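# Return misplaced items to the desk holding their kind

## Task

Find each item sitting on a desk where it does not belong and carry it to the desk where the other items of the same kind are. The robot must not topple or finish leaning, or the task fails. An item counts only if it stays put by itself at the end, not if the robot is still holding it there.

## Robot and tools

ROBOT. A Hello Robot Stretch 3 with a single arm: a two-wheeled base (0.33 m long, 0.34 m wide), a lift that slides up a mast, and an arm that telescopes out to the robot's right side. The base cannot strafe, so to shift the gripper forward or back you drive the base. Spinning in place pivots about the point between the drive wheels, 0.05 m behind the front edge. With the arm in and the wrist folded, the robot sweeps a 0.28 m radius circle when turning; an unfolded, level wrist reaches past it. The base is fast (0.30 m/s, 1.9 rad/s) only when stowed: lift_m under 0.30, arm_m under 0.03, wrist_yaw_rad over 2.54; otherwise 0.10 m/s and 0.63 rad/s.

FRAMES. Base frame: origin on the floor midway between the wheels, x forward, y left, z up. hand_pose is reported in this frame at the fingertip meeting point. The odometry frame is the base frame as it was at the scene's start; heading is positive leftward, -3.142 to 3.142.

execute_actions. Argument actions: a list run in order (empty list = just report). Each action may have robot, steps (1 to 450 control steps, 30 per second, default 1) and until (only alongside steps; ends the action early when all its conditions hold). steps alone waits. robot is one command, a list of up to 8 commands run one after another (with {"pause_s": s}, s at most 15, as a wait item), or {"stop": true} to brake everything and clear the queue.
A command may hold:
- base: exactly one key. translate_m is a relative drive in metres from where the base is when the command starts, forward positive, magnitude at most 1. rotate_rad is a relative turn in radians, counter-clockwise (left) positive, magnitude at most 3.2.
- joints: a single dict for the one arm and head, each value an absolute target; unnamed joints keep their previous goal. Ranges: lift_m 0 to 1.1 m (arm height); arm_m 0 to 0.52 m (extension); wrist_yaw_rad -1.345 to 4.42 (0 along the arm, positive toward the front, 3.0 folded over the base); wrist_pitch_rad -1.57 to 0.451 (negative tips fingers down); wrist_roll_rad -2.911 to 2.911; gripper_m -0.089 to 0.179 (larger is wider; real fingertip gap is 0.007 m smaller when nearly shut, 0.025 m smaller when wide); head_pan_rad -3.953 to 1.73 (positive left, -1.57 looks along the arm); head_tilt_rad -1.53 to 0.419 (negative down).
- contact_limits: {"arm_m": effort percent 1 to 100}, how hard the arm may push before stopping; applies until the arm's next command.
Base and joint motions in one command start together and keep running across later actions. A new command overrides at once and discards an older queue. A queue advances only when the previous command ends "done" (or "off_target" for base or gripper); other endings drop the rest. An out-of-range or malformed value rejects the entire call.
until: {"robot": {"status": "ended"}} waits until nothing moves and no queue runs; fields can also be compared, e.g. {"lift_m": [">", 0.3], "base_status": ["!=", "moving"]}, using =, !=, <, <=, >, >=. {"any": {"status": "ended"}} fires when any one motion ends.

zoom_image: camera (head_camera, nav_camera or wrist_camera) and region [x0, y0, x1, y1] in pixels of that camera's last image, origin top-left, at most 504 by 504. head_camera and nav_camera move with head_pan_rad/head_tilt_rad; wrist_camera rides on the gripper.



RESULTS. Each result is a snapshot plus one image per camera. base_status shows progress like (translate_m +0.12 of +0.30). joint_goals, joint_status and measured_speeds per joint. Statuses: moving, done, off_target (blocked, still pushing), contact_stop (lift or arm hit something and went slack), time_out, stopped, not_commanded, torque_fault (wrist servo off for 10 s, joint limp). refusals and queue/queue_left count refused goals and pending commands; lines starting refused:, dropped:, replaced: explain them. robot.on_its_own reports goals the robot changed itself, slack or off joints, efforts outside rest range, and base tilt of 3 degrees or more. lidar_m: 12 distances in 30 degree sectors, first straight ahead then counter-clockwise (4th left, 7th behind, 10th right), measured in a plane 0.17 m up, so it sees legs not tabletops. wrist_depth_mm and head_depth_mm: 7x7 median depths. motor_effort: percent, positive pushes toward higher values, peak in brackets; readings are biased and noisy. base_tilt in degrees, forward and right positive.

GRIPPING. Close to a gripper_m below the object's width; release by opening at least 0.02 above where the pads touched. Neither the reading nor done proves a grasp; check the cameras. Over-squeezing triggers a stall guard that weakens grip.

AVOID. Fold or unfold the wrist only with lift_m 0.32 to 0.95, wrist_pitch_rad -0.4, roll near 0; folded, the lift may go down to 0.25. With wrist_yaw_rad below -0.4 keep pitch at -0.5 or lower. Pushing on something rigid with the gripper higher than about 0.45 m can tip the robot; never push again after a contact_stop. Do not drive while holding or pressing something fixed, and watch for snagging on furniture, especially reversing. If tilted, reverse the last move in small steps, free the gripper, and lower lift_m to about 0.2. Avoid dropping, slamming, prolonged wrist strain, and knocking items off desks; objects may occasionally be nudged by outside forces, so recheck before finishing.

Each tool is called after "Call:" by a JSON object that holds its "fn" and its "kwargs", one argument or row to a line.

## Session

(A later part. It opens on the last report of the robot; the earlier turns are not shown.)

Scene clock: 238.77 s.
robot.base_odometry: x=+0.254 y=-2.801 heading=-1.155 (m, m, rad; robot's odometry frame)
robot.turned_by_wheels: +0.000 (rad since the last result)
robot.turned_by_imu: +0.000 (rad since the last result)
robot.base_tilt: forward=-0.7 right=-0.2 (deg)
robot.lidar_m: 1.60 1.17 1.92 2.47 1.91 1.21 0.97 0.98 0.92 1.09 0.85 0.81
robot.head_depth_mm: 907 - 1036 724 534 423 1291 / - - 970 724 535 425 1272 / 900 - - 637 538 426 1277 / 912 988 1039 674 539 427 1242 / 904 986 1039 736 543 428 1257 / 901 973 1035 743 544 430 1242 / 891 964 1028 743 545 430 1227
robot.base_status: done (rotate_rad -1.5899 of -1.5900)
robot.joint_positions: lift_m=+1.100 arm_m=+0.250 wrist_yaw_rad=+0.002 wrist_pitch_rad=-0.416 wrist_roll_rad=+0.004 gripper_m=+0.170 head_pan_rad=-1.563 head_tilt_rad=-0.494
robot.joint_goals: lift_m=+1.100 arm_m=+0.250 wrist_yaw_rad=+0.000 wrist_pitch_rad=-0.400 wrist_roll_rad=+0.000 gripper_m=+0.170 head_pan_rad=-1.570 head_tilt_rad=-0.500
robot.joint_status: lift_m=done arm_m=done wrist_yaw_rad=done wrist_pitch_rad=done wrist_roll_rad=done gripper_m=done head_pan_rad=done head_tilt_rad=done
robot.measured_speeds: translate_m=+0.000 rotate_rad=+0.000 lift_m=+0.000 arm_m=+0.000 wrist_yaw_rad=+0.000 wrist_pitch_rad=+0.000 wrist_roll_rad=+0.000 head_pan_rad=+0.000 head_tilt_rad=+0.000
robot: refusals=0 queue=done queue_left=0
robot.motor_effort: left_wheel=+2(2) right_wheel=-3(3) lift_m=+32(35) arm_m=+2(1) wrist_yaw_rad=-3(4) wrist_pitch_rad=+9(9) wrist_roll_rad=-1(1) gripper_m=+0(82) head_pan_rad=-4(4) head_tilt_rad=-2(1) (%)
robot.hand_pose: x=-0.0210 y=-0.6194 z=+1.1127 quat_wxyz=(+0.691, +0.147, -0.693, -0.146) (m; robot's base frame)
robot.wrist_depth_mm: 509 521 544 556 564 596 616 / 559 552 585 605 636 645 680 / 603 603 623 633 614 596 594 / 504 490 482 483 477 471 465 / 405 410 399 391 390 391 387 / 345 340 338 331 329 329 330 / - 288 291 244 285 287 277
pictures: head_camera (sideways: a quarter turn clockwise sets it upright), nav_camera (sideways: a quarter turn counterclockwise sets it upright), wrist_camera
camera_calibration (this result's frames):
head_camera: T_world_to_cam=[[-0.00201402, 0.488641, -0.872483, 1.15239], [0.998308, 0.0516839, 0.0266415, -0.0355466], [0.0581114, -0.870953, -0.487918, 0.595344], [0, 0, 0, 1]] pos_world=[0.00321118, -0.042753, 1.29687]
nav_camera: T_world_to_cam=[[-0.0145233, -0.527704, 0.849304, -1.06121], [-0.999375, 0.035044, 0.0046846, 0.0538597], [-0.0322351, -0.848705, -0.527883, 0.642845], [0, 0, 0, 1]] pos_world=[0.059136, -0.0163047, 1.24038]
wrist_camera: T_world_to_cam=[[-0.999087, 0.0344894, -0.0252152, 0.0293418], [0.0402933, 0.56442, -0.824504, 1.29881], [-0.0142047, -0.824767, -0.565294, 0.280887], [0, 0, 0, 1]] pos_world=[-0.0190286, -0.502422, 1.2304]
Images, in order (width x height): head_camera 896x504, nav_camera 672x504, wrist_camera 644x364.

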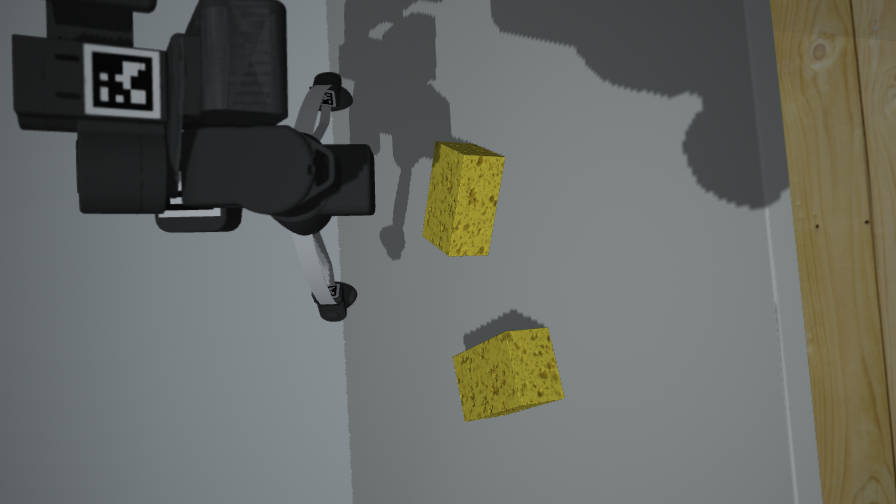

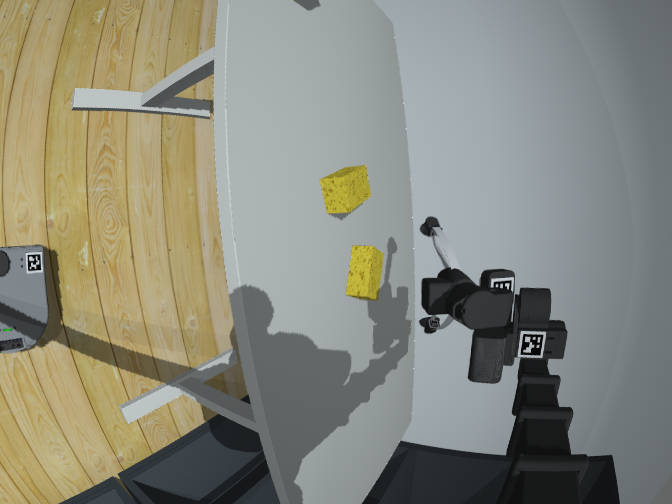

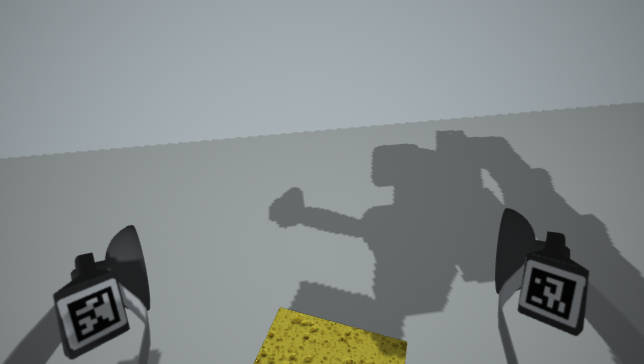

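Call:
{"fn": "execute_actions", "kwargs": {
  "actions": [
    {"robot":[{"joints":{"arm_m":0.0,"gripper_m":0.05}},{"joints":{"wrist_yaw_rad":1.57}},{"joints":{"lift_m":0.9}},{"joints":{"wrist_yaw_rad":3.0}},{"joints":{"lift_m":0.29}},{"base":{"translate_m":0.55}},{"base":{"rotate_rad":1.55}},{"base":{"translate_m":1.0}}],"steps":450,"until":{"robot":{"status":"ended"}}},
    {"steps":450,"until":{"robot":{"status":"ended"}}},
    {"robot":{"base":{"translate_m":0.55}},"steps":450,"until":{"robot":{"status":"ended"}}}
  ]
}}

Scene clock: 279.00 s.
robot.base_odometry: x=+1.907 y=-2.708 heading=+0.395 (m, m, rad; robot's odometry frame)
robot.turned_by_wheels: +1.550 (rad since the last result)
robot.turned_by_imu: +0.340 (rad since the last result)
robot.base_tilt: forward=-8.3 right=-11.3 (deg)
robot.lidar_m: 0.34 0.66 0.46 0.87 0.82 0.84 1.09 2.23 1.80 0.78 0.15 0.53
robot.head_depth_mm: 1973 2067 2199 2277 673 502 397 / 2019 2121 2274 1091 697 514 404 / 2061 2197 2336 2408 720 525 412 / 2114 2261 2368 2346 745 537 420 / 2107 2063 2000 1764 765 551 427 / 1648 1613 1572 1417 797 565 437 / 1354 1313 1296 1235 829 580 446
robot.base_status: done (translate_m +0.5499 of +0.5500)
robot.joint_positions: lift_m=+0.290 arm_m=+0.000 wrist_yaw_rad=+3.001 wrist_pitch_rad=-0.415 wrist_roll_rad=+0.004 gripper_m=+0.050 head_pan_rad=-1.567 head_tilt_rad=-0.500
robot.joint_goals: lift_m=+0.290 arm_m=+0.000 wrist_yaw_rad=+3.000 wrist_pitch_rad=-0.400 wrist_roll_rad=+0.000 gripper_m=+0.050 head_pan_rad=-1.570 head_tilt_rad=-0.500
robot.joint_status: lift_m=done arm_m=done wrist_yaw_rad=done wrist_pitch_rad=done wrist_roll_rad=done gripper_m=done head_pan_rad=done head_tilt_rad=done
robot.measured_speeds: translate_m=+0.000 rotate_rad=+0.000 lift_m=+0.000 arm_m=+0.000 wrist_yaw_rad=+0.000 wrist_pitch_rad=+0.000 wrist_roll_rad=+0.000 head_pan_rad=+0.000 head_tilt_rad=+0.000
robot: refusals=0 queue=done queue_left=0
robot.on_its_own: base_tilt is 13.5 degrees off its reading at the scene's start (forward=-0.7 right=-0.1)
robot.motor_effort: left_wheel=+14(68) right_wheel=-1(82) lift_m=+23(31) arm_m=+0(2) wrist_yaw_rad=-1(5) wrist_pitch_rad=+8(11) wrist_roll_rad=-1(1) gripper_m=+0(83) head_pan_rad=-1(4) head_tilt_rad=+0(2) (%)
robot.hand_pose: x=+0.0103 y=+0.0777 z=+0.3034 quat_wxyz=(+0.194, +0.701, +0.096, +0.679) (m; robot's base frame)
robot.wrist_depth_mm: 903 - - - - 415 770 / 753 - 879 907 988 462 769 / 642 657 711 749 756 824 756 / 550 563 590 592 592 665 670 / 491 497 - 543 590 593 611 / 436 450 - 494 - 531 546 / 399 - - - 449 471 490
pictures: head_camera (sideways: a quarter turn clockwise sets it upright), nav_camera (sideways: a quarter turn counterclockwise sets it upright), wrist_camera
camera_calibration (this result's frames):
head_camera: T_world_to_cam=[[-0.000350651, 0.493353, -0.869829, 1.14892], [0.998481, 0.048101, 0.0268795, -0.0358574], [0.0551007, -0.868498, -0.49262, 0.60148], [0, 0, 0, 1]] pos_world=[0.00306385, -0.042715, 1.29663]
nav_camera: T_world_to_cam=[[-0.0163216, -0.532233, 0.846441, -1.05746], [-0.999248, 0.0384595, 0.00491481, 0.0535592], [-0.0351695, -0.845724, -0.53246, 0.648818], [0, 0, 0, 1]] pos_world=[0.0590781, -0.0161546, 1.24029]
wrist_camera: T_world_to_cam=[[0.983949, -0.176654, -0.0252591, 0.0121423], [-0.120268, -0.551895, -0.825195, 0.325431], [0.131833, 0.814988, -0.564283, 0.269542], [0, 0, 0, 1]] pos_world=[-0.00834293, -0.0379246, 0.420948]
Images, in order (width x height): head_camera 896x504, nav_camera 672x504, wrist_camera 644x364.

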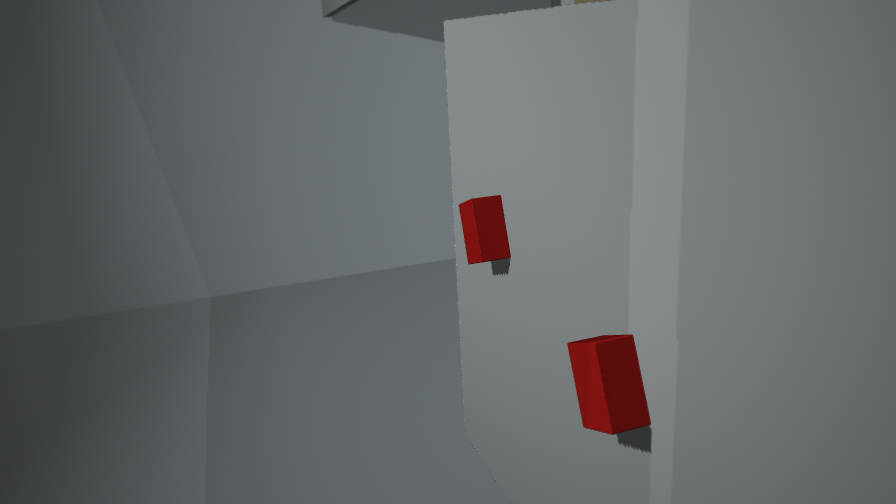

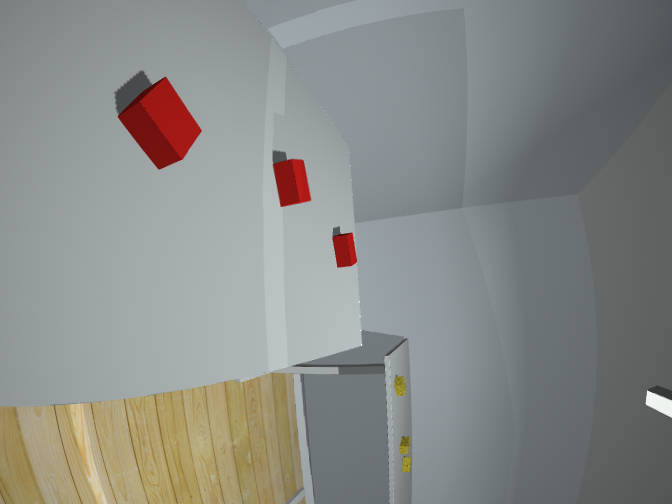

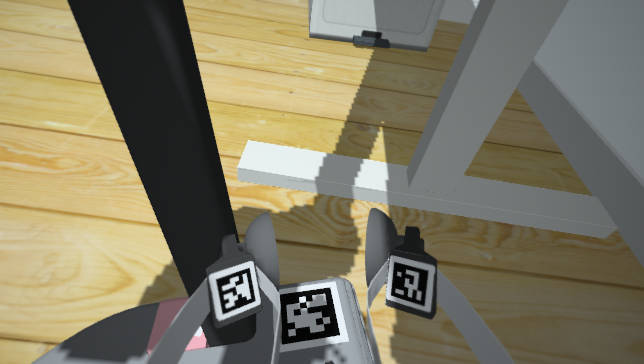

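Rotation failed (snagged) and I rammed the desk; leaning. Back off.

Call:
{"fn": "execute_actions", "kwargs": {
  "actions": [
    {"robot":{"base":{"translate_m":-0.25}},"steps":450,"until":{"robot":{"status":"ended"}}}
  ]
}}

Scene clock: 285.30 s.
robot.base_odometry: x=+1.676 y=-2.804 heading=+0.395 (m, m, rad; robot's odometry frame)
robot.turned_by_wheels: +0.000 (rad since the last result)
robot.turned_by_imu: +0.183 (rad since the last result)
robot.base_tilt: forward=-0.8 right=-0.1 (deg)
robot.lidar_m: 0.54 0.62 1.23 1.67 2.09 1.82 1.83 2.24 1.65 0.71 0.52 0.27
robot.head_depth_mm: 1720 1871 2016 717 531 421 349 / 1795 1947 2097 719 533 423 350 / 1827 1985 2140 665 535 425 352 / 1494 1626 1741 692 537 426 353 / 1251 1330 1398 730 538 427 353 / 1081 1134 1148 734 540 428 354 / 937 988 1015 737 474 429 355
robot.base_status: done (translate_m -0.2500 of -0.2500)
robot.joint_positions: lift_m=+0.290 arm_m=+0.000 wrist_yaw_rad=+3.000 wrist_pitch_rad=-0.416 wrist_roll_rad=+0.004 gripper_m=+0.050 head_pan_rad=-1.567 head_tilt_rad=-0.499
robot.joint_goals: lift_m=+0.290 arm_m=+0.000 wrist_yaw_rad=+3.000 wrist_pitch_rad=-0.400 wrist_roll_rad=+0.000 gripper_m=+0.050 head_pan_rad=-1.570 head_tilt_rad=-0.500
robot.joint_status: lift_m=done arm_m=done wrist_yaw_rad=done wrist_pitch_rad=done wrist_roll_rad=done gripper_m=done head_pan_rad=done head_tilt_rad=done
robot.measured_speeds: translate_m=+0.000 rotate_rad=+0.000 lift_m=+0.000 arm_m=+0.000 wrist_yaw_rad=+0.000 wrist_pitch_rad=+0.000 wrist_roll_rad=+0.000 head_pan_rad=+0.000 head_tilt_rad=+0.000
robot: refusals=0 queue=done queue_left=0
robot.motor_effort: left_wheel=+1(21) right_wheel=-1(37) lift_m=+24(24) arm_m=+0(0) wrist_yaw_rad=+0(0) wrist_pitch_rad=+9(10) wrist_roll_rad=-1(2) gripper_m=+0(0) head_pan_rad=-2(2) head_tilt_rad=+0(0) (%)
robot.hand_pose: x=+0.0105 y=+0.0774 z=+0.3030 quat_wxyz=(+0.195, +0.701, +0.097, +0.679) (m; robot's base frame)
robot.wrist_depth_mm: - - - - - - - / - - - - - - - / 950 927 961 912 898 891 549 / 763 733 728 728 683 649 590 / 612 614 - 597 612 582 574 / 508 515 - 523 - 489 487 / 457 - - - 427 426 424
pictures: head_camera (sideways: a quarter turn clockwise sets it upright), nav_camera (sideways: a quarter turn counterclockwise sets it upright), wrist_camera
camera_calibration (this result's frames):
head_camera: T_world_to_cam=[[-0.00032395, 0.492603, -0.870254, 1.14948], [0.998483, 0.0480763, 0.0268417, -0.0358082], [0.0550609, -0.868925, -0.491872, 0.600506], [0, 0, 0, 1]] pos_world=[0.00306182, -0.0427194, 1.29667]
nav_camera: T_world_to_cam=[[-0.01635, -0.531503, 0.846899, -1.05806], [-0.999246, 0.0385116, 0.00487814, 0.0536069], [-0.0352082, -0.846181, -0.531732, 0.647871], [0, 0, 0, 1]] pos_world=[0.0590776, -0.0162102, 1.2403]
wrist_camera: T_world_to_cam=[[0.983785, -0.177575, -0.0251979, 0.011973], [-0.120946, -0.553085, -0.824299, 0.324841], [0.132438, 0.813981, -0.565593, 0.269999], [0, 0, 0, 1]] pos_world=[-0.00824893, -0.0379833, 0.420777]
Images, in order (width x height): head_camera 896x504, nav_camera 672x504, wrist_camera 644x364.

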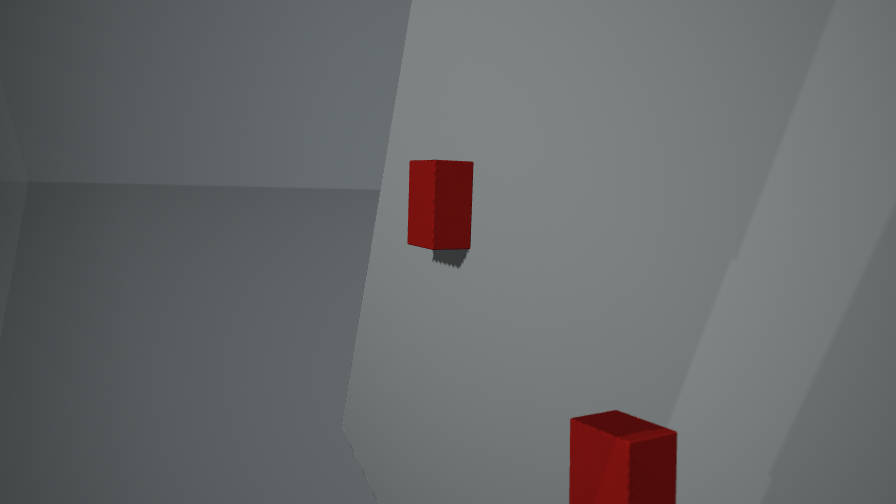

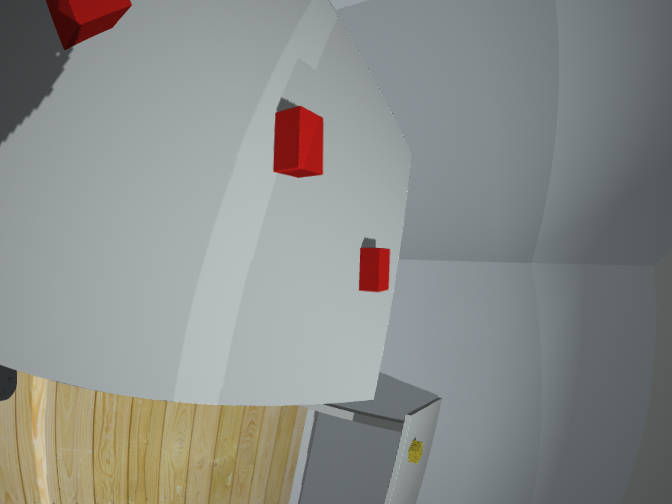

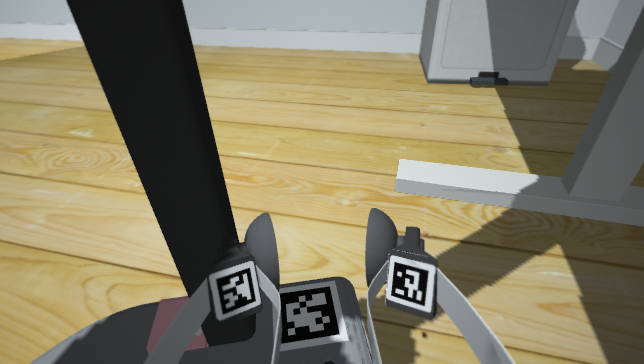

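Call:
{"fn": "execute_actions", "kwargs": {
  "actions": [
    {"robot":[{"base":{"translate_m":-0.5}},{"base":{"rotate_rad":1.05}}],"steps":450,"until":{"robot":{"status":"ended"}}}
  ]
}}

Scene clock: 293.67 s.
robot.base_odometry: x=+1.215 y=-2.997 heading=+1.445 (m, m, rad; robot's odometry frame)
robot.turned_by_wheels: +1.050 (rad since the last result)
robot.turned_by_imu: +1.063 (rad since the last result)
robot.base_tilt: forward=-0.7 right=-0.1 (deg)
robot.lidar_m: 1.51 1.86 1.59 1.34 1.63 1.80 1.44 1.93 0.88 0.92 0.75 1.07
robot.head_depth_mm: 1036 1126 1095 714 551 1516 1233 / 1037 1125 1108 720 554 1555 1292 / 1035 1114 1116 722 534 1568 1304 / 1018 1108 1121 724 537 1524 1301 / 1008 1098 1131 730 539 1537 1310 / 1002 1092 1145 732 541 1449 1274 / 990 1083 1131 735 542 1459 1322
robot.base_status: done (rotate_rad +1.0499 of +1.0500)
robot.joint_positions: lift_m=+0.290 arm_m=+0.000 wrist_yaw_rad=+3.000 wrist_pitch_rad=-0.416 wrist_roll_rad=+0.004 gripper_m=+0.050 head_pan_rad=-1.567 head_tilt_rad=-0.499
robot.joint_goals: lift_m=+0.290 arm_m=+0.000 wrist_yaw_rad=+3.000 wrist_pitch_rad=-0.400 wrist_roll_rad=+0.000 gripper_m=+0.050 head_pan_rad=-1.570 head_tilt_rad=-0.500
robot.joint_status: lift_m=done arm_m=done wrist_yaw_rad=done wrist_pitch_rad=done wrist_roll_rad=done gripper_m=done head_pan_rad=done head_tilt_rad=done
robot.measured_speeds: translate_m=+0.000 rotate_rad=+0.000 lift_m=+0.000 arm_m=+0.000 wrist_yaw_rad=+0.000 wrist_pitch_rad=+0.000 wrist_roll_rad=+0.000 head_pan_rad=+0.000 head_tilt_rad=+0.000
robot: refusals=0 queue=done queue_left=0
robot.motor_effort: left_wheel=-1(9) right_wheel=+1(12) lift_m=+24(24) arm_m=+0(0) wrist_yaw_rad=+0(1) wrist_pitch_rad=+9(9) wrist_roll_rad=-1(1) gripper_m=+0(0) head_pan_rad=-2(2) head_tilt_rad=+0(0) (%)
robot.hand_pose: x=+0.0105 y=+0.0774 z=+0.3030 quat_wxyz=(+0.195, +0.701, +0.097, +0.679) (m; robot's base frame)
robot.wrist_depth_mm: - - - - - - - / - - - - - - - / 947 956 954 923 935 906 891 / 740 726 730 743 711 703 711 / 614 597 - 581 604 573 585 / 505 511 - 529 - 496 483 / 466 - - - 433 427 431
pictures: head_camera (sideways: a quarter turn clockwise sets it upright), nav_camera (sideways: a quarter turn counterclockwise sets it upright), wrist_camera
camera_calibration (this result's frames):
head_camera: T_world_to_cam=[[-0.000323774, 0.492603, -0.870254, 1.14948], [0.998483, 0.0480759, 0.0268417, -0.0358082], [0.0550605, -0.868925, -0.491872, 0.600506], [0, 0, 0, 1]] pos_world=[0.0030618, -0.0427194, 1.29667]
nav_camera: T_world_to_cam=[[-0.0163502, -0.531503, 0.846899, -1.05806], [-0.999246, 0.038512, 0.00487814, 0.0536069], [-0.0352085, -0.846181, -0.531732, 0.647871], [0, 0, 0, 1]] pos_world=[0.0590776, -0.0162102, 1.2403]
wrist_camera: T_world_to_cam=[[0.983785, -0.177575, -0.025198, 0.0119714], [-0.120946, -0.553085, -0.824299, 0.324836], [0.132438, 0.813981, -0.565593, 0.270006], [0, 0, 0, 1]] pos_world=[-0.00824892, -0.0379926, 0.420777]
Images, in order (width x height): head_camera 896x504, nav_camera 672x504, wrist_camera 644x364.

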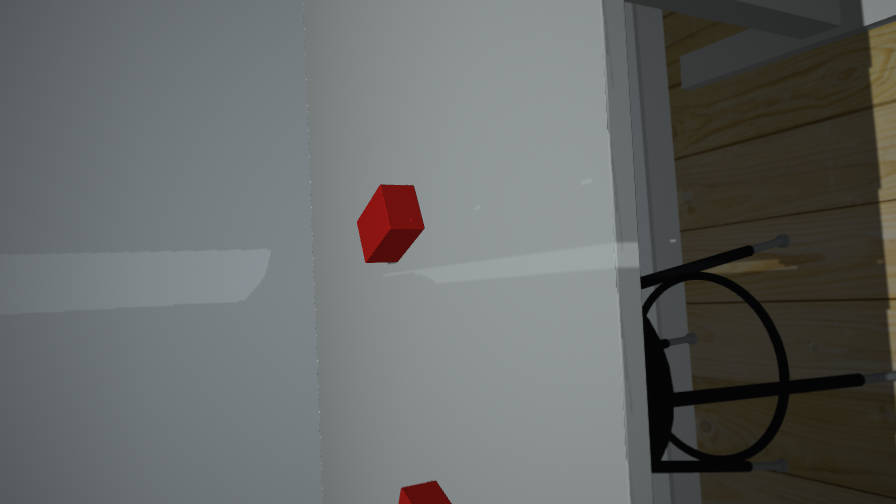

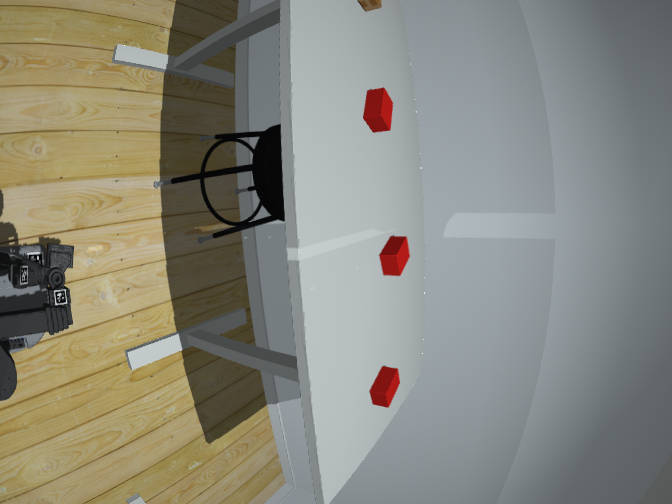

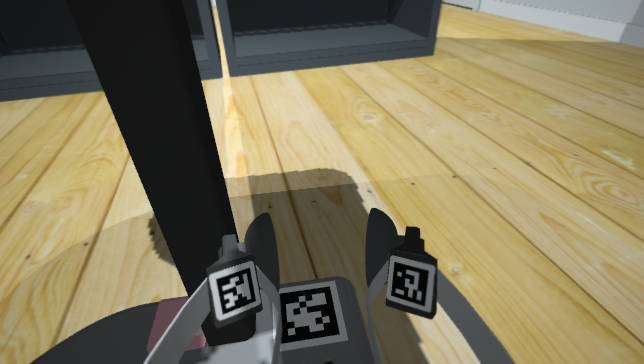

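Call:
{"fn": "execute_actions", "kwargs": {
  "actions": [
    {"robot":[{"base":{"translate_m":0.85}},{"joints":{"lift_m":0.9}},{"joints":{"wrist_yaw_rad":1.57,"gripper_m":0.15}},{"joints":{"lift_m":1.1}},{"joints":{"wrist_yaw_rad":0}}],"steps":450,"until":{"robot":{"status":"ended"}}},
    {"steps":450,"until":{"robot":{"status":"ended"}}}
  ]
}}

Scene clock: 315.47 s.
robot.base_odometry: x=+1.321 y=-2.153 heading=+1.445 (m, m, rad; robot's odometry frame)
robot.turned_by_wheels: +0.000 (rad since the last result)
robot.turned_by_imu: +0.001 (rad since the last result)
robot.base_tilt: forward=-0.7 right=-0.1 (deg)
robot.lidar_m: 1.00 1.01 1.28 1.44 1.67 2.29 2.28 1.46 0.90 0.68 0.97 0.72
robot.head_depth_mm: - - - - - - 1249 / 920 - - - - - 1264 / 918 - - - - 1438 1271 / 932 1013 1066 760 517 453 1272 / 930 1007 1066 858 538 454 1306 / 919 995 1092 1200 1333 1468 1312 / 912 990 1080 1186 1320 1455 1310
robot.base_status: done (translate_m +0.8500 of +0.8500)
robot.joint_positions: lift_m=+1.100 arm_m=+0.000 wrist_yaw_rad=+0.004 wrist_pitch_rad=-0.416 wrist_roll_rad=+0.004 gripper_m=+0.150 head_pan_rad=-1.567 head_tilt_rad=-0.499
robot.joint_goals: lift_m=+1.100 arm_m=+0.000 wrist_yaw_rad=+0.000 wrist_pitch_rad=-0.400 wrist_roll_rad=+0.000 gripper_m=+0.150 head_pan_rad=-1.570 head_tilt_rad=-0.500
robot.joint_status: lift_m=done arm_m=done wrist_yaw_rad=done wrist_pitch_rad=done wrist_roll_rad=done gripper_m=done head_pan_rad=done head_tilt_rad=done
robot.measured_speeds: translate_m=+0.000 rotate_rad=+0.000 lift_m=+0.000 arm_m=+0.000 wrist_yaw_rad=+0.000 wrist_pitch_rad=+0.000 wrist_roll_rad=+0.000 head_pan_rad=+0.000 head_tilt_rad=+0.000
robot: refusals=0 queue=done queue_left=0
robot.motor_effort: left_wheel=-2(7) right_wheel=+1(10) lift_m=+32(32) arm_m=-1(1) wrist_yaw_rad=-4(4) wrist_pitch_rad=+9(9) wrist_roll_rad=-1(1) gripper_m=+1(83) head_pan_rad=-2(2) head_tilt_rad=+0(0) (%)
robot.hand_pose: x=-0.0206 y=-0.3696 z=+1.1126 quat_wxyz=(+0.691, +0.147, -0.693, -0.145) (m; robot's base frame)
robot.wrist_depth_mm: 736 760 769 787 835 840 895 / 796 804 830 851 851 811 818 / 853 880 892 608 602 595 558 / 968 961 532 484 462 467 463 / - - 419 394 398 406 383 / - - 334 332 328 - 330 / 840 - 295 291 292 281 281
pictures: head_camera (sideways: a quarter turn clockwise sets it upright), nav_camera (sideways: a quarter turn counterclockwise sets it upright), wrist_camera
camera_calibration (this result's frames):
head_camera: T_world_to_cam=[[-0.00032395, 0.492603, -0.870254, 1.14948], [0.998483, 0.0480763, 0.0268417, -0.0358082], [0.0550609, -0.868925, -0.491872, 0.600506], [0, 0, 0, 1]] pos_world=[0.00306182, -0.0427194, 1.29667]
nav_camera: T_world_to_cam=[[-0.01635, -0.531503, 0.846899, -1.05806], [-0.999246, 0.0385116, 0.00487814, 0.0536069], [-0.0352082, -0.846181, -0.531732, 0.647871], [0, 0, 0, 1]] pos_world=[0.0590776, -0.0162102, 1.2403]
wrist_camera: T_world_to_cam=[[-0.999138, 0.0329813, -0.0251986, 0.0204891], [0.0394323, 0.564779, -0.824299, 1.15765], [-0.0129549, -0.824583, -0.565593, 0.487273], [0, 0, 0, 1]] pos_world=[-0.0188649, -0.252698, 1.23037]
Images, in order (width x height): head_camera 896x504, nav_camera 672x504, wrist_camera 644x364.

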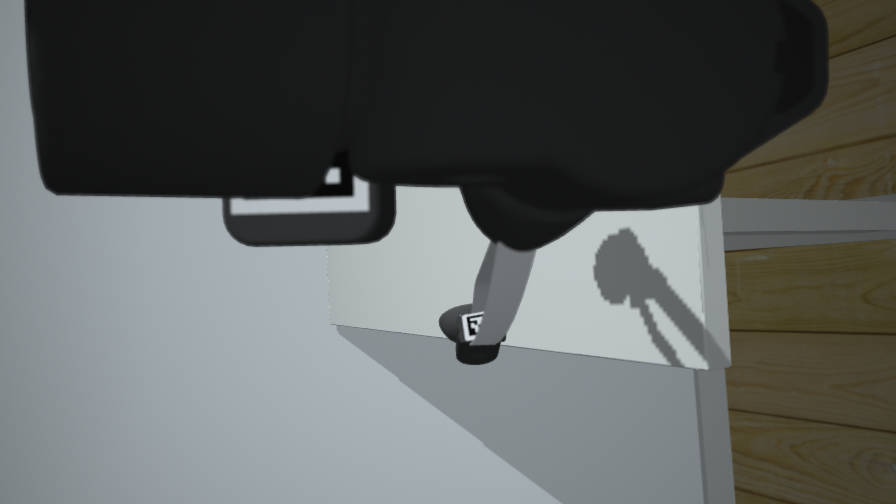

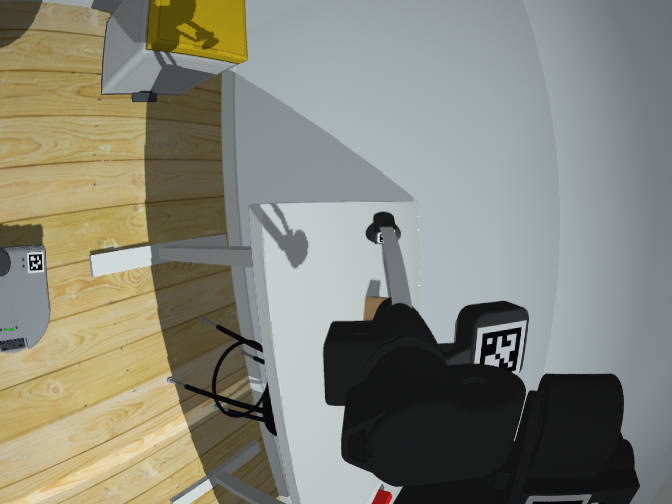

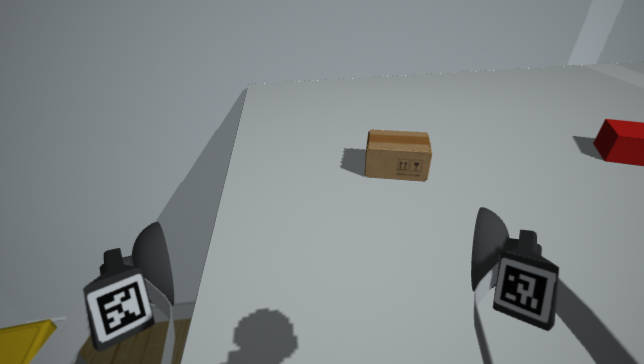

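Call:
{"fn": "execute_actions", "kwargs": {
  "actions": [
    {"robot":{"base":{"translate_m":-0.13},"joints":{"lift_m":0.99,"arm_m":0.25,"gripper_m":0.179}},"steps":450,"until":{"robot":{"status":"ended"}}}
  ]
}}

Scene clock: 322.67 s.
robot.base_odometry: x=+1.305 y=-2.282 heading=+1.445 (m, m, rad; robot's odometry frame)
robot.turned_by_wheels: +0.000 (rad since the last result)
robot.turned_by_imu: +0.000 (rad since the last result)
robot.base_tilt: forward=-0.6 right=-0.1 (deg)
robot.lidar_m: 1.13 1.14 1.44 1.44 1.90 2.18 2.15 1.35 0.83 0.69 1.15 0.83
robot.head_depth_mm: 970 1052 1109 651 531 1423 1287 / 961 1045 - - 533 1288 1291 / 949 1035 1094 - 534 466 1302 / 942 1025 1090 690 536 466 1271 / 941 1021 1075 725 538 469 1248 / 930 1012 1076 733 541 470 1316 / 924 1004 1096 1173 543 458 1317
robot.base_status: done (translate_m -0.1300 of -0.1300)
robot.joint_positions: lift_m=+0.990 arm_m=+0.250 wrist_yaw_rad=+0.002 wrist_pitch_rad=-0.416 wrist_roll_rad=+0.004 gripper_m=+0.179 head_pan_rad=-1.567 head_tilt_rad=-0.499
robot.joint_goals: lift_m=+0.990 arm_m=+0.250 wrist_yaw_rad=+0.000 wrist_pitch_rad=-0.400 wrist_roll_rad=+0.000 gripper_m=+0.179 head_pan_rad=-1.570 head_tilt_rad=-0.500
robot.joint_status: lift_m=done arm_m=done wrist_yaw_rad=done wrist_pitch_rad=done wrist_roll_rad=done gripper_m=done head_pan_rad=done head_tilt_rad=done
robot.measured_speeds: translate_m=+0.000 rotate_rad=+0.000 lift_m=+0.000 arm_m=+0.000 wrist_yaw_rad=+0.000 wrist_pitch_rad=+0.000 wrist_roll_rad=+0.000 head_pan_rad=+0.000 head_tilt_rad=+0.000
robot: refusals=0 queue=done queue_left=0
robot.motor_effort: left_wheel=-1(6) right_wheel=+1(3) lift_m=+16(33) arm_m=+2(4) wrist_yaw_rad=-2(4) wrist_pitch_rad=+9(9) wrist_roll_rad=-1(1) gripper_m=+0(83) head_pan_rad=-2(2) head_tilt_rad=+0(0) (%)
robot.hand_pose: x=-0.0210 y=-0.6193 z=+1.0035 quat_wxyz=(+0.691, +0.147, -0.693, -0.146) (m; robot's base frame)
robot.wrist_depth_mm: 541 566 567 579 600 631 651 / 596 574 541 527 507 501 494 / 617 387 386 371 372 365 357 / 304 301 219 208 289 286 283 / 247 252 214 201 237 236 234 / 216 206 206 203 202 201 205 / - 179 178 176 177 174 169
pictures: head_camera (sideways: a quarter turn clockwise sets it upright), nav_camera (sideways: a quarter turn counterclockwise sets it upright), wrist_camera
camera_calibration (this result's frames):
head_camera: T_world_to_cam=[[-0.000323833, 0.492603, -0.870254, 1.14948], [0.998483, 0.048076, 0.0268417, -0.0358082], [0.0550606, -0.868925, -0.491872, 0.600506], [0, 0, 0, 1]] pos_world=[0.00306181, -0.0427194, 1.29667]
nav_camera: T_world_to_cam=[[-0.0163502, -0.531503, 0.846899, -1.05806], [-0.999246, 0.0385118, 0.00487814, 0.0536069], [-0.0352084, -0.846181, -0.531732, 0.647871], [0, 0, 0, 1]] pos_world=[0.0590776, -0.0162102, 1.2403]
wrist_camera: T_world_to_cam=[[-0.999081, 0.0346656, -0.0251986, 0.0266404], [0.0403844, 0.564712, -0.824299, 1.2087], [-0.0143449, -0.82456, -0.565593, 0.219607], [0, 0, 0, 1]] pos_world=[-0.0190466, -0.502414, 1.12121]
Images, in order (width x height): head_camera 896x504, nav_camera 672x504, wrist_camera 644x364.

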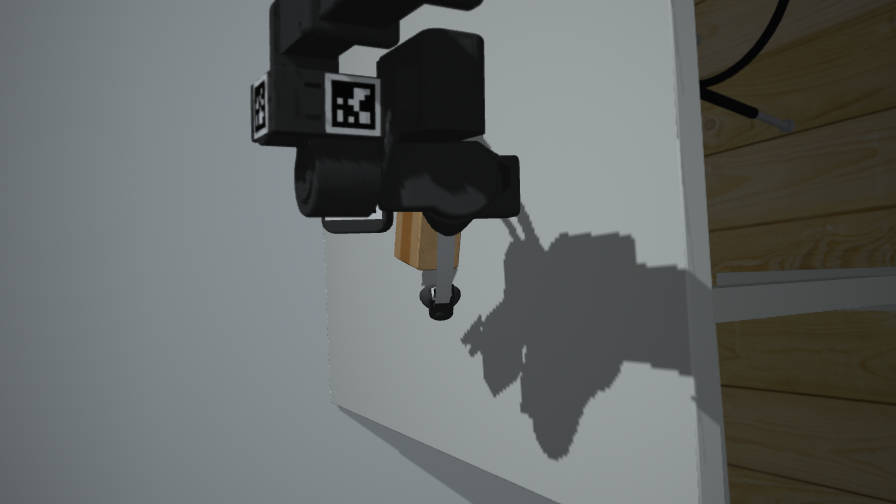

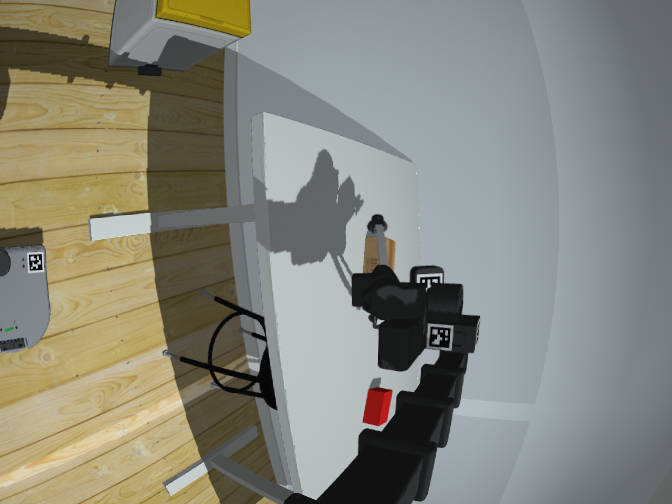

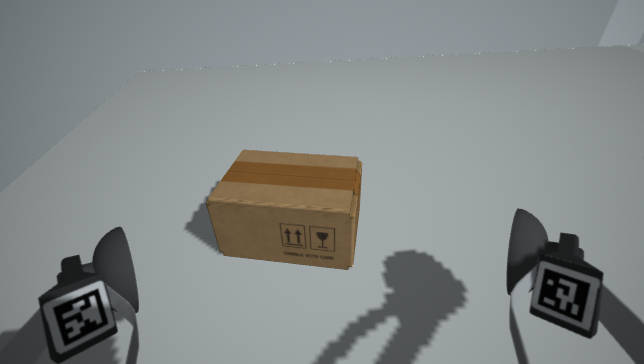

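Call:
{"fn": "execute_actions", "kwargs": {
  "actions": [
    {"robot":[{"base":{"translate_m":0.022},"joints":{"lift_m":0.97}},{"joints":{"arm_m":0.35}},{"joints":{"gripper_m":0.03}},{"joints":{"lift_m":1.1}},{"joints":{"arm_m":0.0}},{"joints":{"wrist_yaw_rad":1.57}},{"joints":{"lift_m":0.9}},{"joints":{"wrist_yaw_rad":3.0}}],"steps":450,"until":{"robot":{"status":"ended"}}},
    {"steps":450,"until":{"robot":{"status":"ended"}}},
    {"robot":{"joints":{"lift_m":0.29}},"steps":450,"until":{"robot":{"status":"ended"}}}
  ]
}}

Scene clock: 352.10 s.
robot.base_odometry: x=+1.308 y=-2.261 heading=+1.445 (m, m, rad; robot's odometry frame)
robot.turned_by_wheels: +0.000 (rad since the last result)
robot.turned_by_imu: +0.000 (rad since the last result)
robot.base_tilt: forward=-0.8 right=-0.2 (deg)
robot.lidar_m: 1.11 1.12 1.42 1.44 1.90 2.20 2.17 1.37 0.84 0.69 1.15 0.81
robot.head_depth_mm: 963 1056 1097 716 530 1213 1298 / 958 1044 1104 718 533 1237 1295 / 947 1036 1085 722 536 466 1304 / 943 1029 1077 728 538 466 1272 / 941 1017 1063 728 537 470 1273 / 927 1006 1080 734 541 470 1308 / 925 1001 1096 1186 543 457 1309
robot.base_status: done (translate_m +0.0220 of +0.0220)
robot.joint_positions: lift_m=+0.290 arm_m=+0.000 wrist_yaw_rad=+2.996 wrist_pitch_rad=-0.421 wrist_roll_rad=+0.004 gripper_m=+0.043 head_pan_rad=-1.567 head_tilt_rad=-0.499
robot.joint_goals: lift_m=+0.290 arm_m=+0.000 wrist_yaw_rad=+3.000 wrist_pitch_rad=-0.400 wrist_roll_rad=+0.000 gripper_m=+0.042 head_pan_rad=-1.570 head_tilt_rad=-0.500
robot.joint_status: lift_m=done arm_m=done wrist_yaw_rad=done wrist_pitch_rad=done wrist_roll_rad=done gripper_m=done head_pan_rad=done head_tilt_rad=done
robot.measured_speeds: translate_m=+0.000 rotate_rad=+0.000 lift_m=+0.000 arm_m=+0.000 wrist_yaw_rad=+0.000 wrist_pitch_rad=+0.000 wrist_roll_rad=+0.000 head_pan_rad=+0.000 head_tilt_rad=+0.000
robot: refusals=0 queue=done queue_left=0
robot.on_its_own: gripper_m is held at +0.042, not at your +0.030, by its stall guard, which is not easing now
robot.motor_effort: left_wheel=-2(3) right_wheel=+2(7) lift_m=+16(33) arm_m=-3(4) wrist_yaw_rad=+4(6) wrist_pitch_rad=+12(15) wrist_roll_rad=-2(2) gripper_m=-20(98) head_pan_rad=-2(2) head_tilt_rad=+0(0) (%)
robot.hand_pose: x=+0.0112 y=+0.0764 z=+0.3024 quat_wxyz=(+0.198, +0.702, +0.097, +0.678) (m; robot's base frame)
robot.wrist_depth_mm: - - - - - - - / - - - - - - - / 951 946 934 888 878 895 892 / 734 738 711 728 721 696 697 / 601 600 587 593 596 576 573 / 518 511 131 129 129 508 493 / 454 - 114 113 114 423 434
pictures: head_camera (sideways: a quarter turn clockwise sets it upright), nav_camera (sideways: a quarter turn counterclockwise sets it upright), wrist_camera
camera_calibration (this result's frames):
head_camera: T_world_to_cam=[[-0.000323891, 0.492603, -0.870254, 1.14948], [0.998483, 0.0480761, 0.0268417, -0.0358082], [0.0550607, -0.868925, -0.491871, 0.600506], [0, 0, 0, 1]] pos_world=[0.00306181, -0.0427194, 1.29667]
nav_camera: T_world_to_cam=[[-0.0163501, -0.531503, 0.846899, -1.05806], [-0.999246, 0.0385117, 0.00487813, 0.053607], [-0.0352083, -0.846181, -0.531732, 0.647871], [0, 0, 0, 1]] pos_world=[0.0590776, -0.0162102, 1.2403]
wrist_camera: T_world_to_cam=[[0.983086, -0.181368, -0.0254512, 0.011468], [-0.123942, -0.556529, -0.821532, 0.323271], [0.134835, 0.810791, -0.569595, 0.27174], [0, 0, 0, 1]] pos_world=[-0.00784746, -0.0383349, 0.420651]
Images, in order (width x height): head_camera 896x504, nav_camera 672x504, wrist_camera 644x364.

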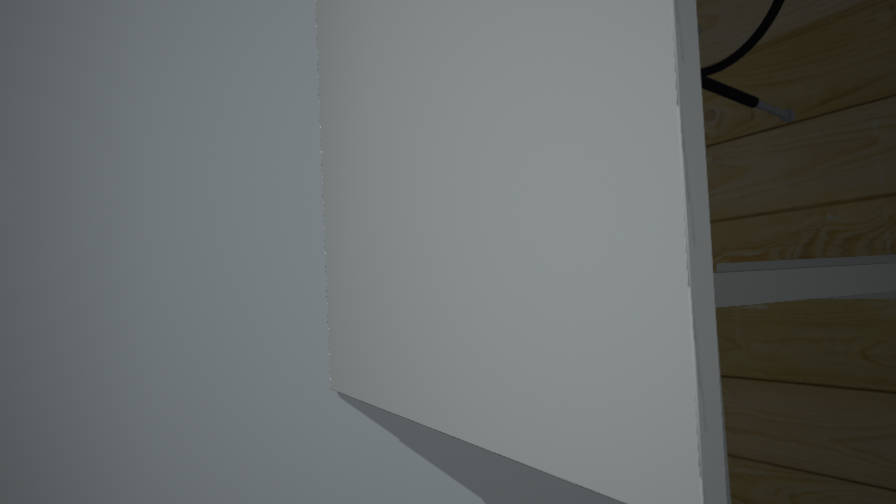

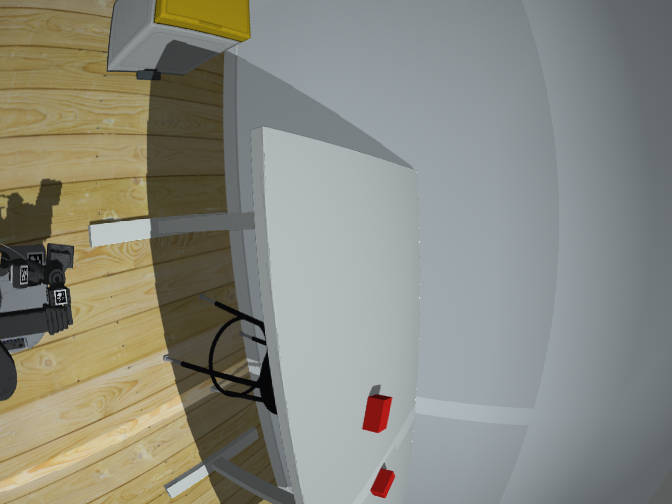

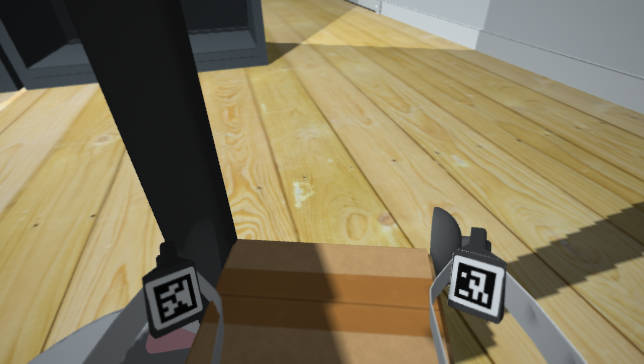

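Call:
{"fn": "execute_actions", "kwargs": {
  "actions": [
    {"robot":[{"base":{"translate_m":0.6}},{"base":{"rotate_rad":1.56}},{"joints":{"head_pan_rad":0,"head_tilt_rad":-0.4}}],"steps":450,"until":{"robot":{"status":"ended"}}}
  ]
}}

Scene clock: 363.40 s.
robot.base_odometry: x=+1.383 y=-1.665 heading=+3.005 (m, m, rad; robot's odometry frame)
robot.turned_by_wheels: +1.560 (rad since the last result)
robot.turned_by_imu: +1.579 (rad since the last result)
robot.base_tilt: forward=-0.8 right=+0.0 (deg)
robot.lidar_m: 1.37 1.57 2.00 2.77 1.73 0.83 1.06 0.39 0.46 0.51 0.52 0.65
robot.head_depth_mm: 1153 1176 1212 1232 1277 1309 1308 / 1524 1580 1642 1684 1746 1666 1383 / 2107 2261 2419 2610 2205 1711 1385 / 3139 3307 3581 3193 2220 1714 1380 / 3078 3291 3566 3203 2229 1730 1399 / 3039 3314 3524 3230 2262 1712 1395 / 3056 3199 3476 1859 1896 1739 1387
robot.base_status: done (rotate_rad +1.5599 of +1.5600)
robot.joint_positions: lift_m=+0.290 arm_m=+0.000 wrist_yaw_rad=+2.997 wrist_pitch_rad=-0.421 wrist_roll_rad=+0.004 gripper_m=+0.043 head_pan_rad=-0.007 head_tilt_rad=-0.409
robot.joint_goals: lift_m=+0.290 arm_m=+0.000 wrist_yaw_rad=+3.000 wrist_pitch_rad=-0.400 wrist_roll_rad=+0.000 gripper_m=+0.042 head_pan_rad=+0.000 head_tilt_rad=-0.400
robot.joint_status: lift_m=done arm_m=done wrist_yaw_rad=done wrist_pitch_rad=done wrist_roll_rad=done gripper_m=done head_pan_rad=done head_tilt_rad=done
robot.measured_speeds: translate_m=+0.000 rotate_rad=+0.000 lift_m=+0.000 arm_m=+0.000 wrist_yaw_rad=+0.000 wrist_pitch_rad=+0.000 wrist_roll_rad=+0.000 head_pan_rad=+0.000 head_tilt_rad=+0.000
robot: refusals=0 queue=done queue_left=0
robot.on_its_own: gripper_m is held at +0.042, not at your +0.030, by its stall guard, which is not easing now
robot.motor_effort: left_wheel=-2(8) right_wheel=+1(13) lift_m=+16(16) arm_m=-3(3) wrist_yaw_rad=+3(4) wrist_pitch_rad=+11(12) wrist_roll_rad=-2(1) gripper_m=-21(21) head_pan_rad=+4(42) head_tilt_rad=+5(13) (%)
robot.hand_pose: x=+0.0110 y=+0.0764 z=+0.3024 quat_wxyz=(+0.198, +0.701, +0.097, +0.678) (m; robot's base frame)
robot.wrist_depth_mm: - - - - - - - / - - - - - - - / 987 941 928 909 914 867 857 / 749 733 726 729 712 701 701 / 597 598 584 594 591 576 571 / 518 508 131 129 129 497 489 / 460 - 114 113 114 420 428
pictures: head_camera (sideways: a quarter turn clockwise sets it upright), nav_camera (sideways: a quarter turn counterclockwise sets it upright), wrist_camera
camera_calibration (this result's frames):
head_camera: T_world_to_cam=[[-0.412296, 0.00467058, -0.911038, 1.20519], [-0.039008, 0.998979, 0.0227747, -0.0241876], [0.910215, 0.0449277, -0.411693, 0.490959], [0, 0, 0, 1]] pos_world=[0.0490734, -0.00352364, 1.30065]
nav_camera: T_world_to_cam=[[0.452947, -0.0217979, 0.891271, -1.11879], [-0.0500852, -0.998744, 0.00102716, 0.0528302], [0.890129, -0.0451048, -0.45347, 0.540396], [0, 0, 0, 1]] pos_world=[0.028377, 0.0527511, 1.24215]
wrist_camera: T_world_to_cam=[[0.983201, -0.180743, -0.0254466, 0.0115564], [-0.123586, -0.556615, -0.821527, 0.323255], [0.134322, 0.810871, -0.569602, 0.271757], [0, 0, 0, 1]] pos_world=[-0.0079155, -0.0383427, 0.42065]
Images, in order (width x height): head_camera 896x504, nav_camera 672x504, wrist_camera 644x364.

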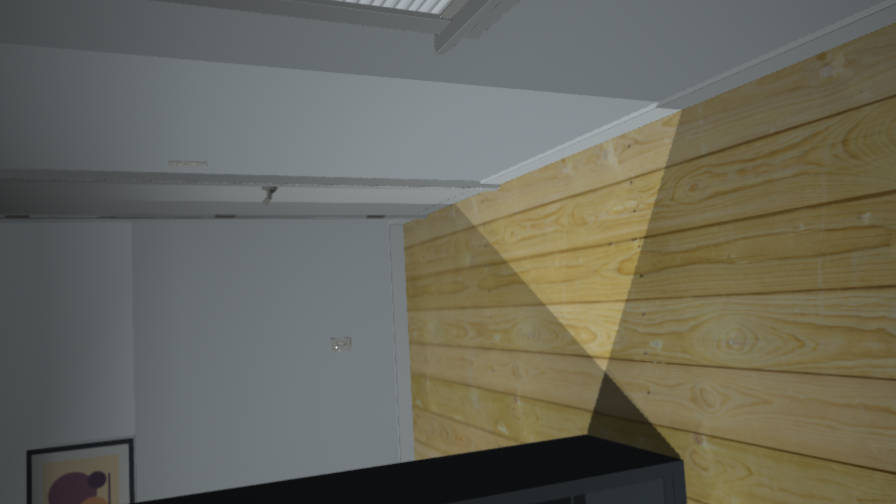

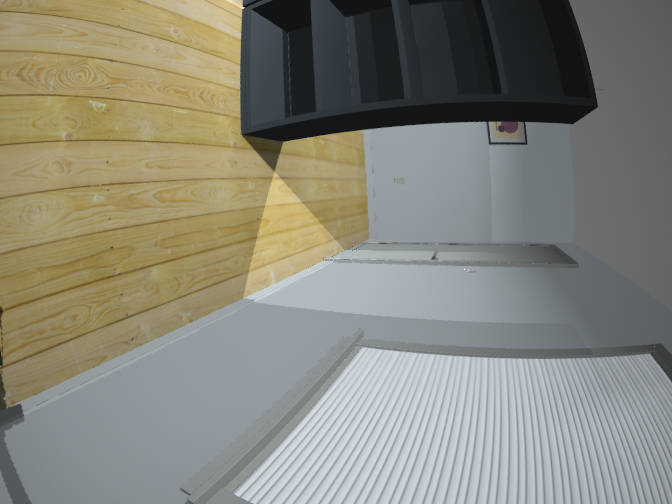

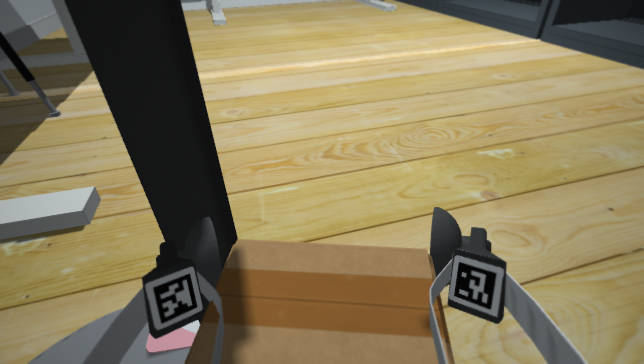

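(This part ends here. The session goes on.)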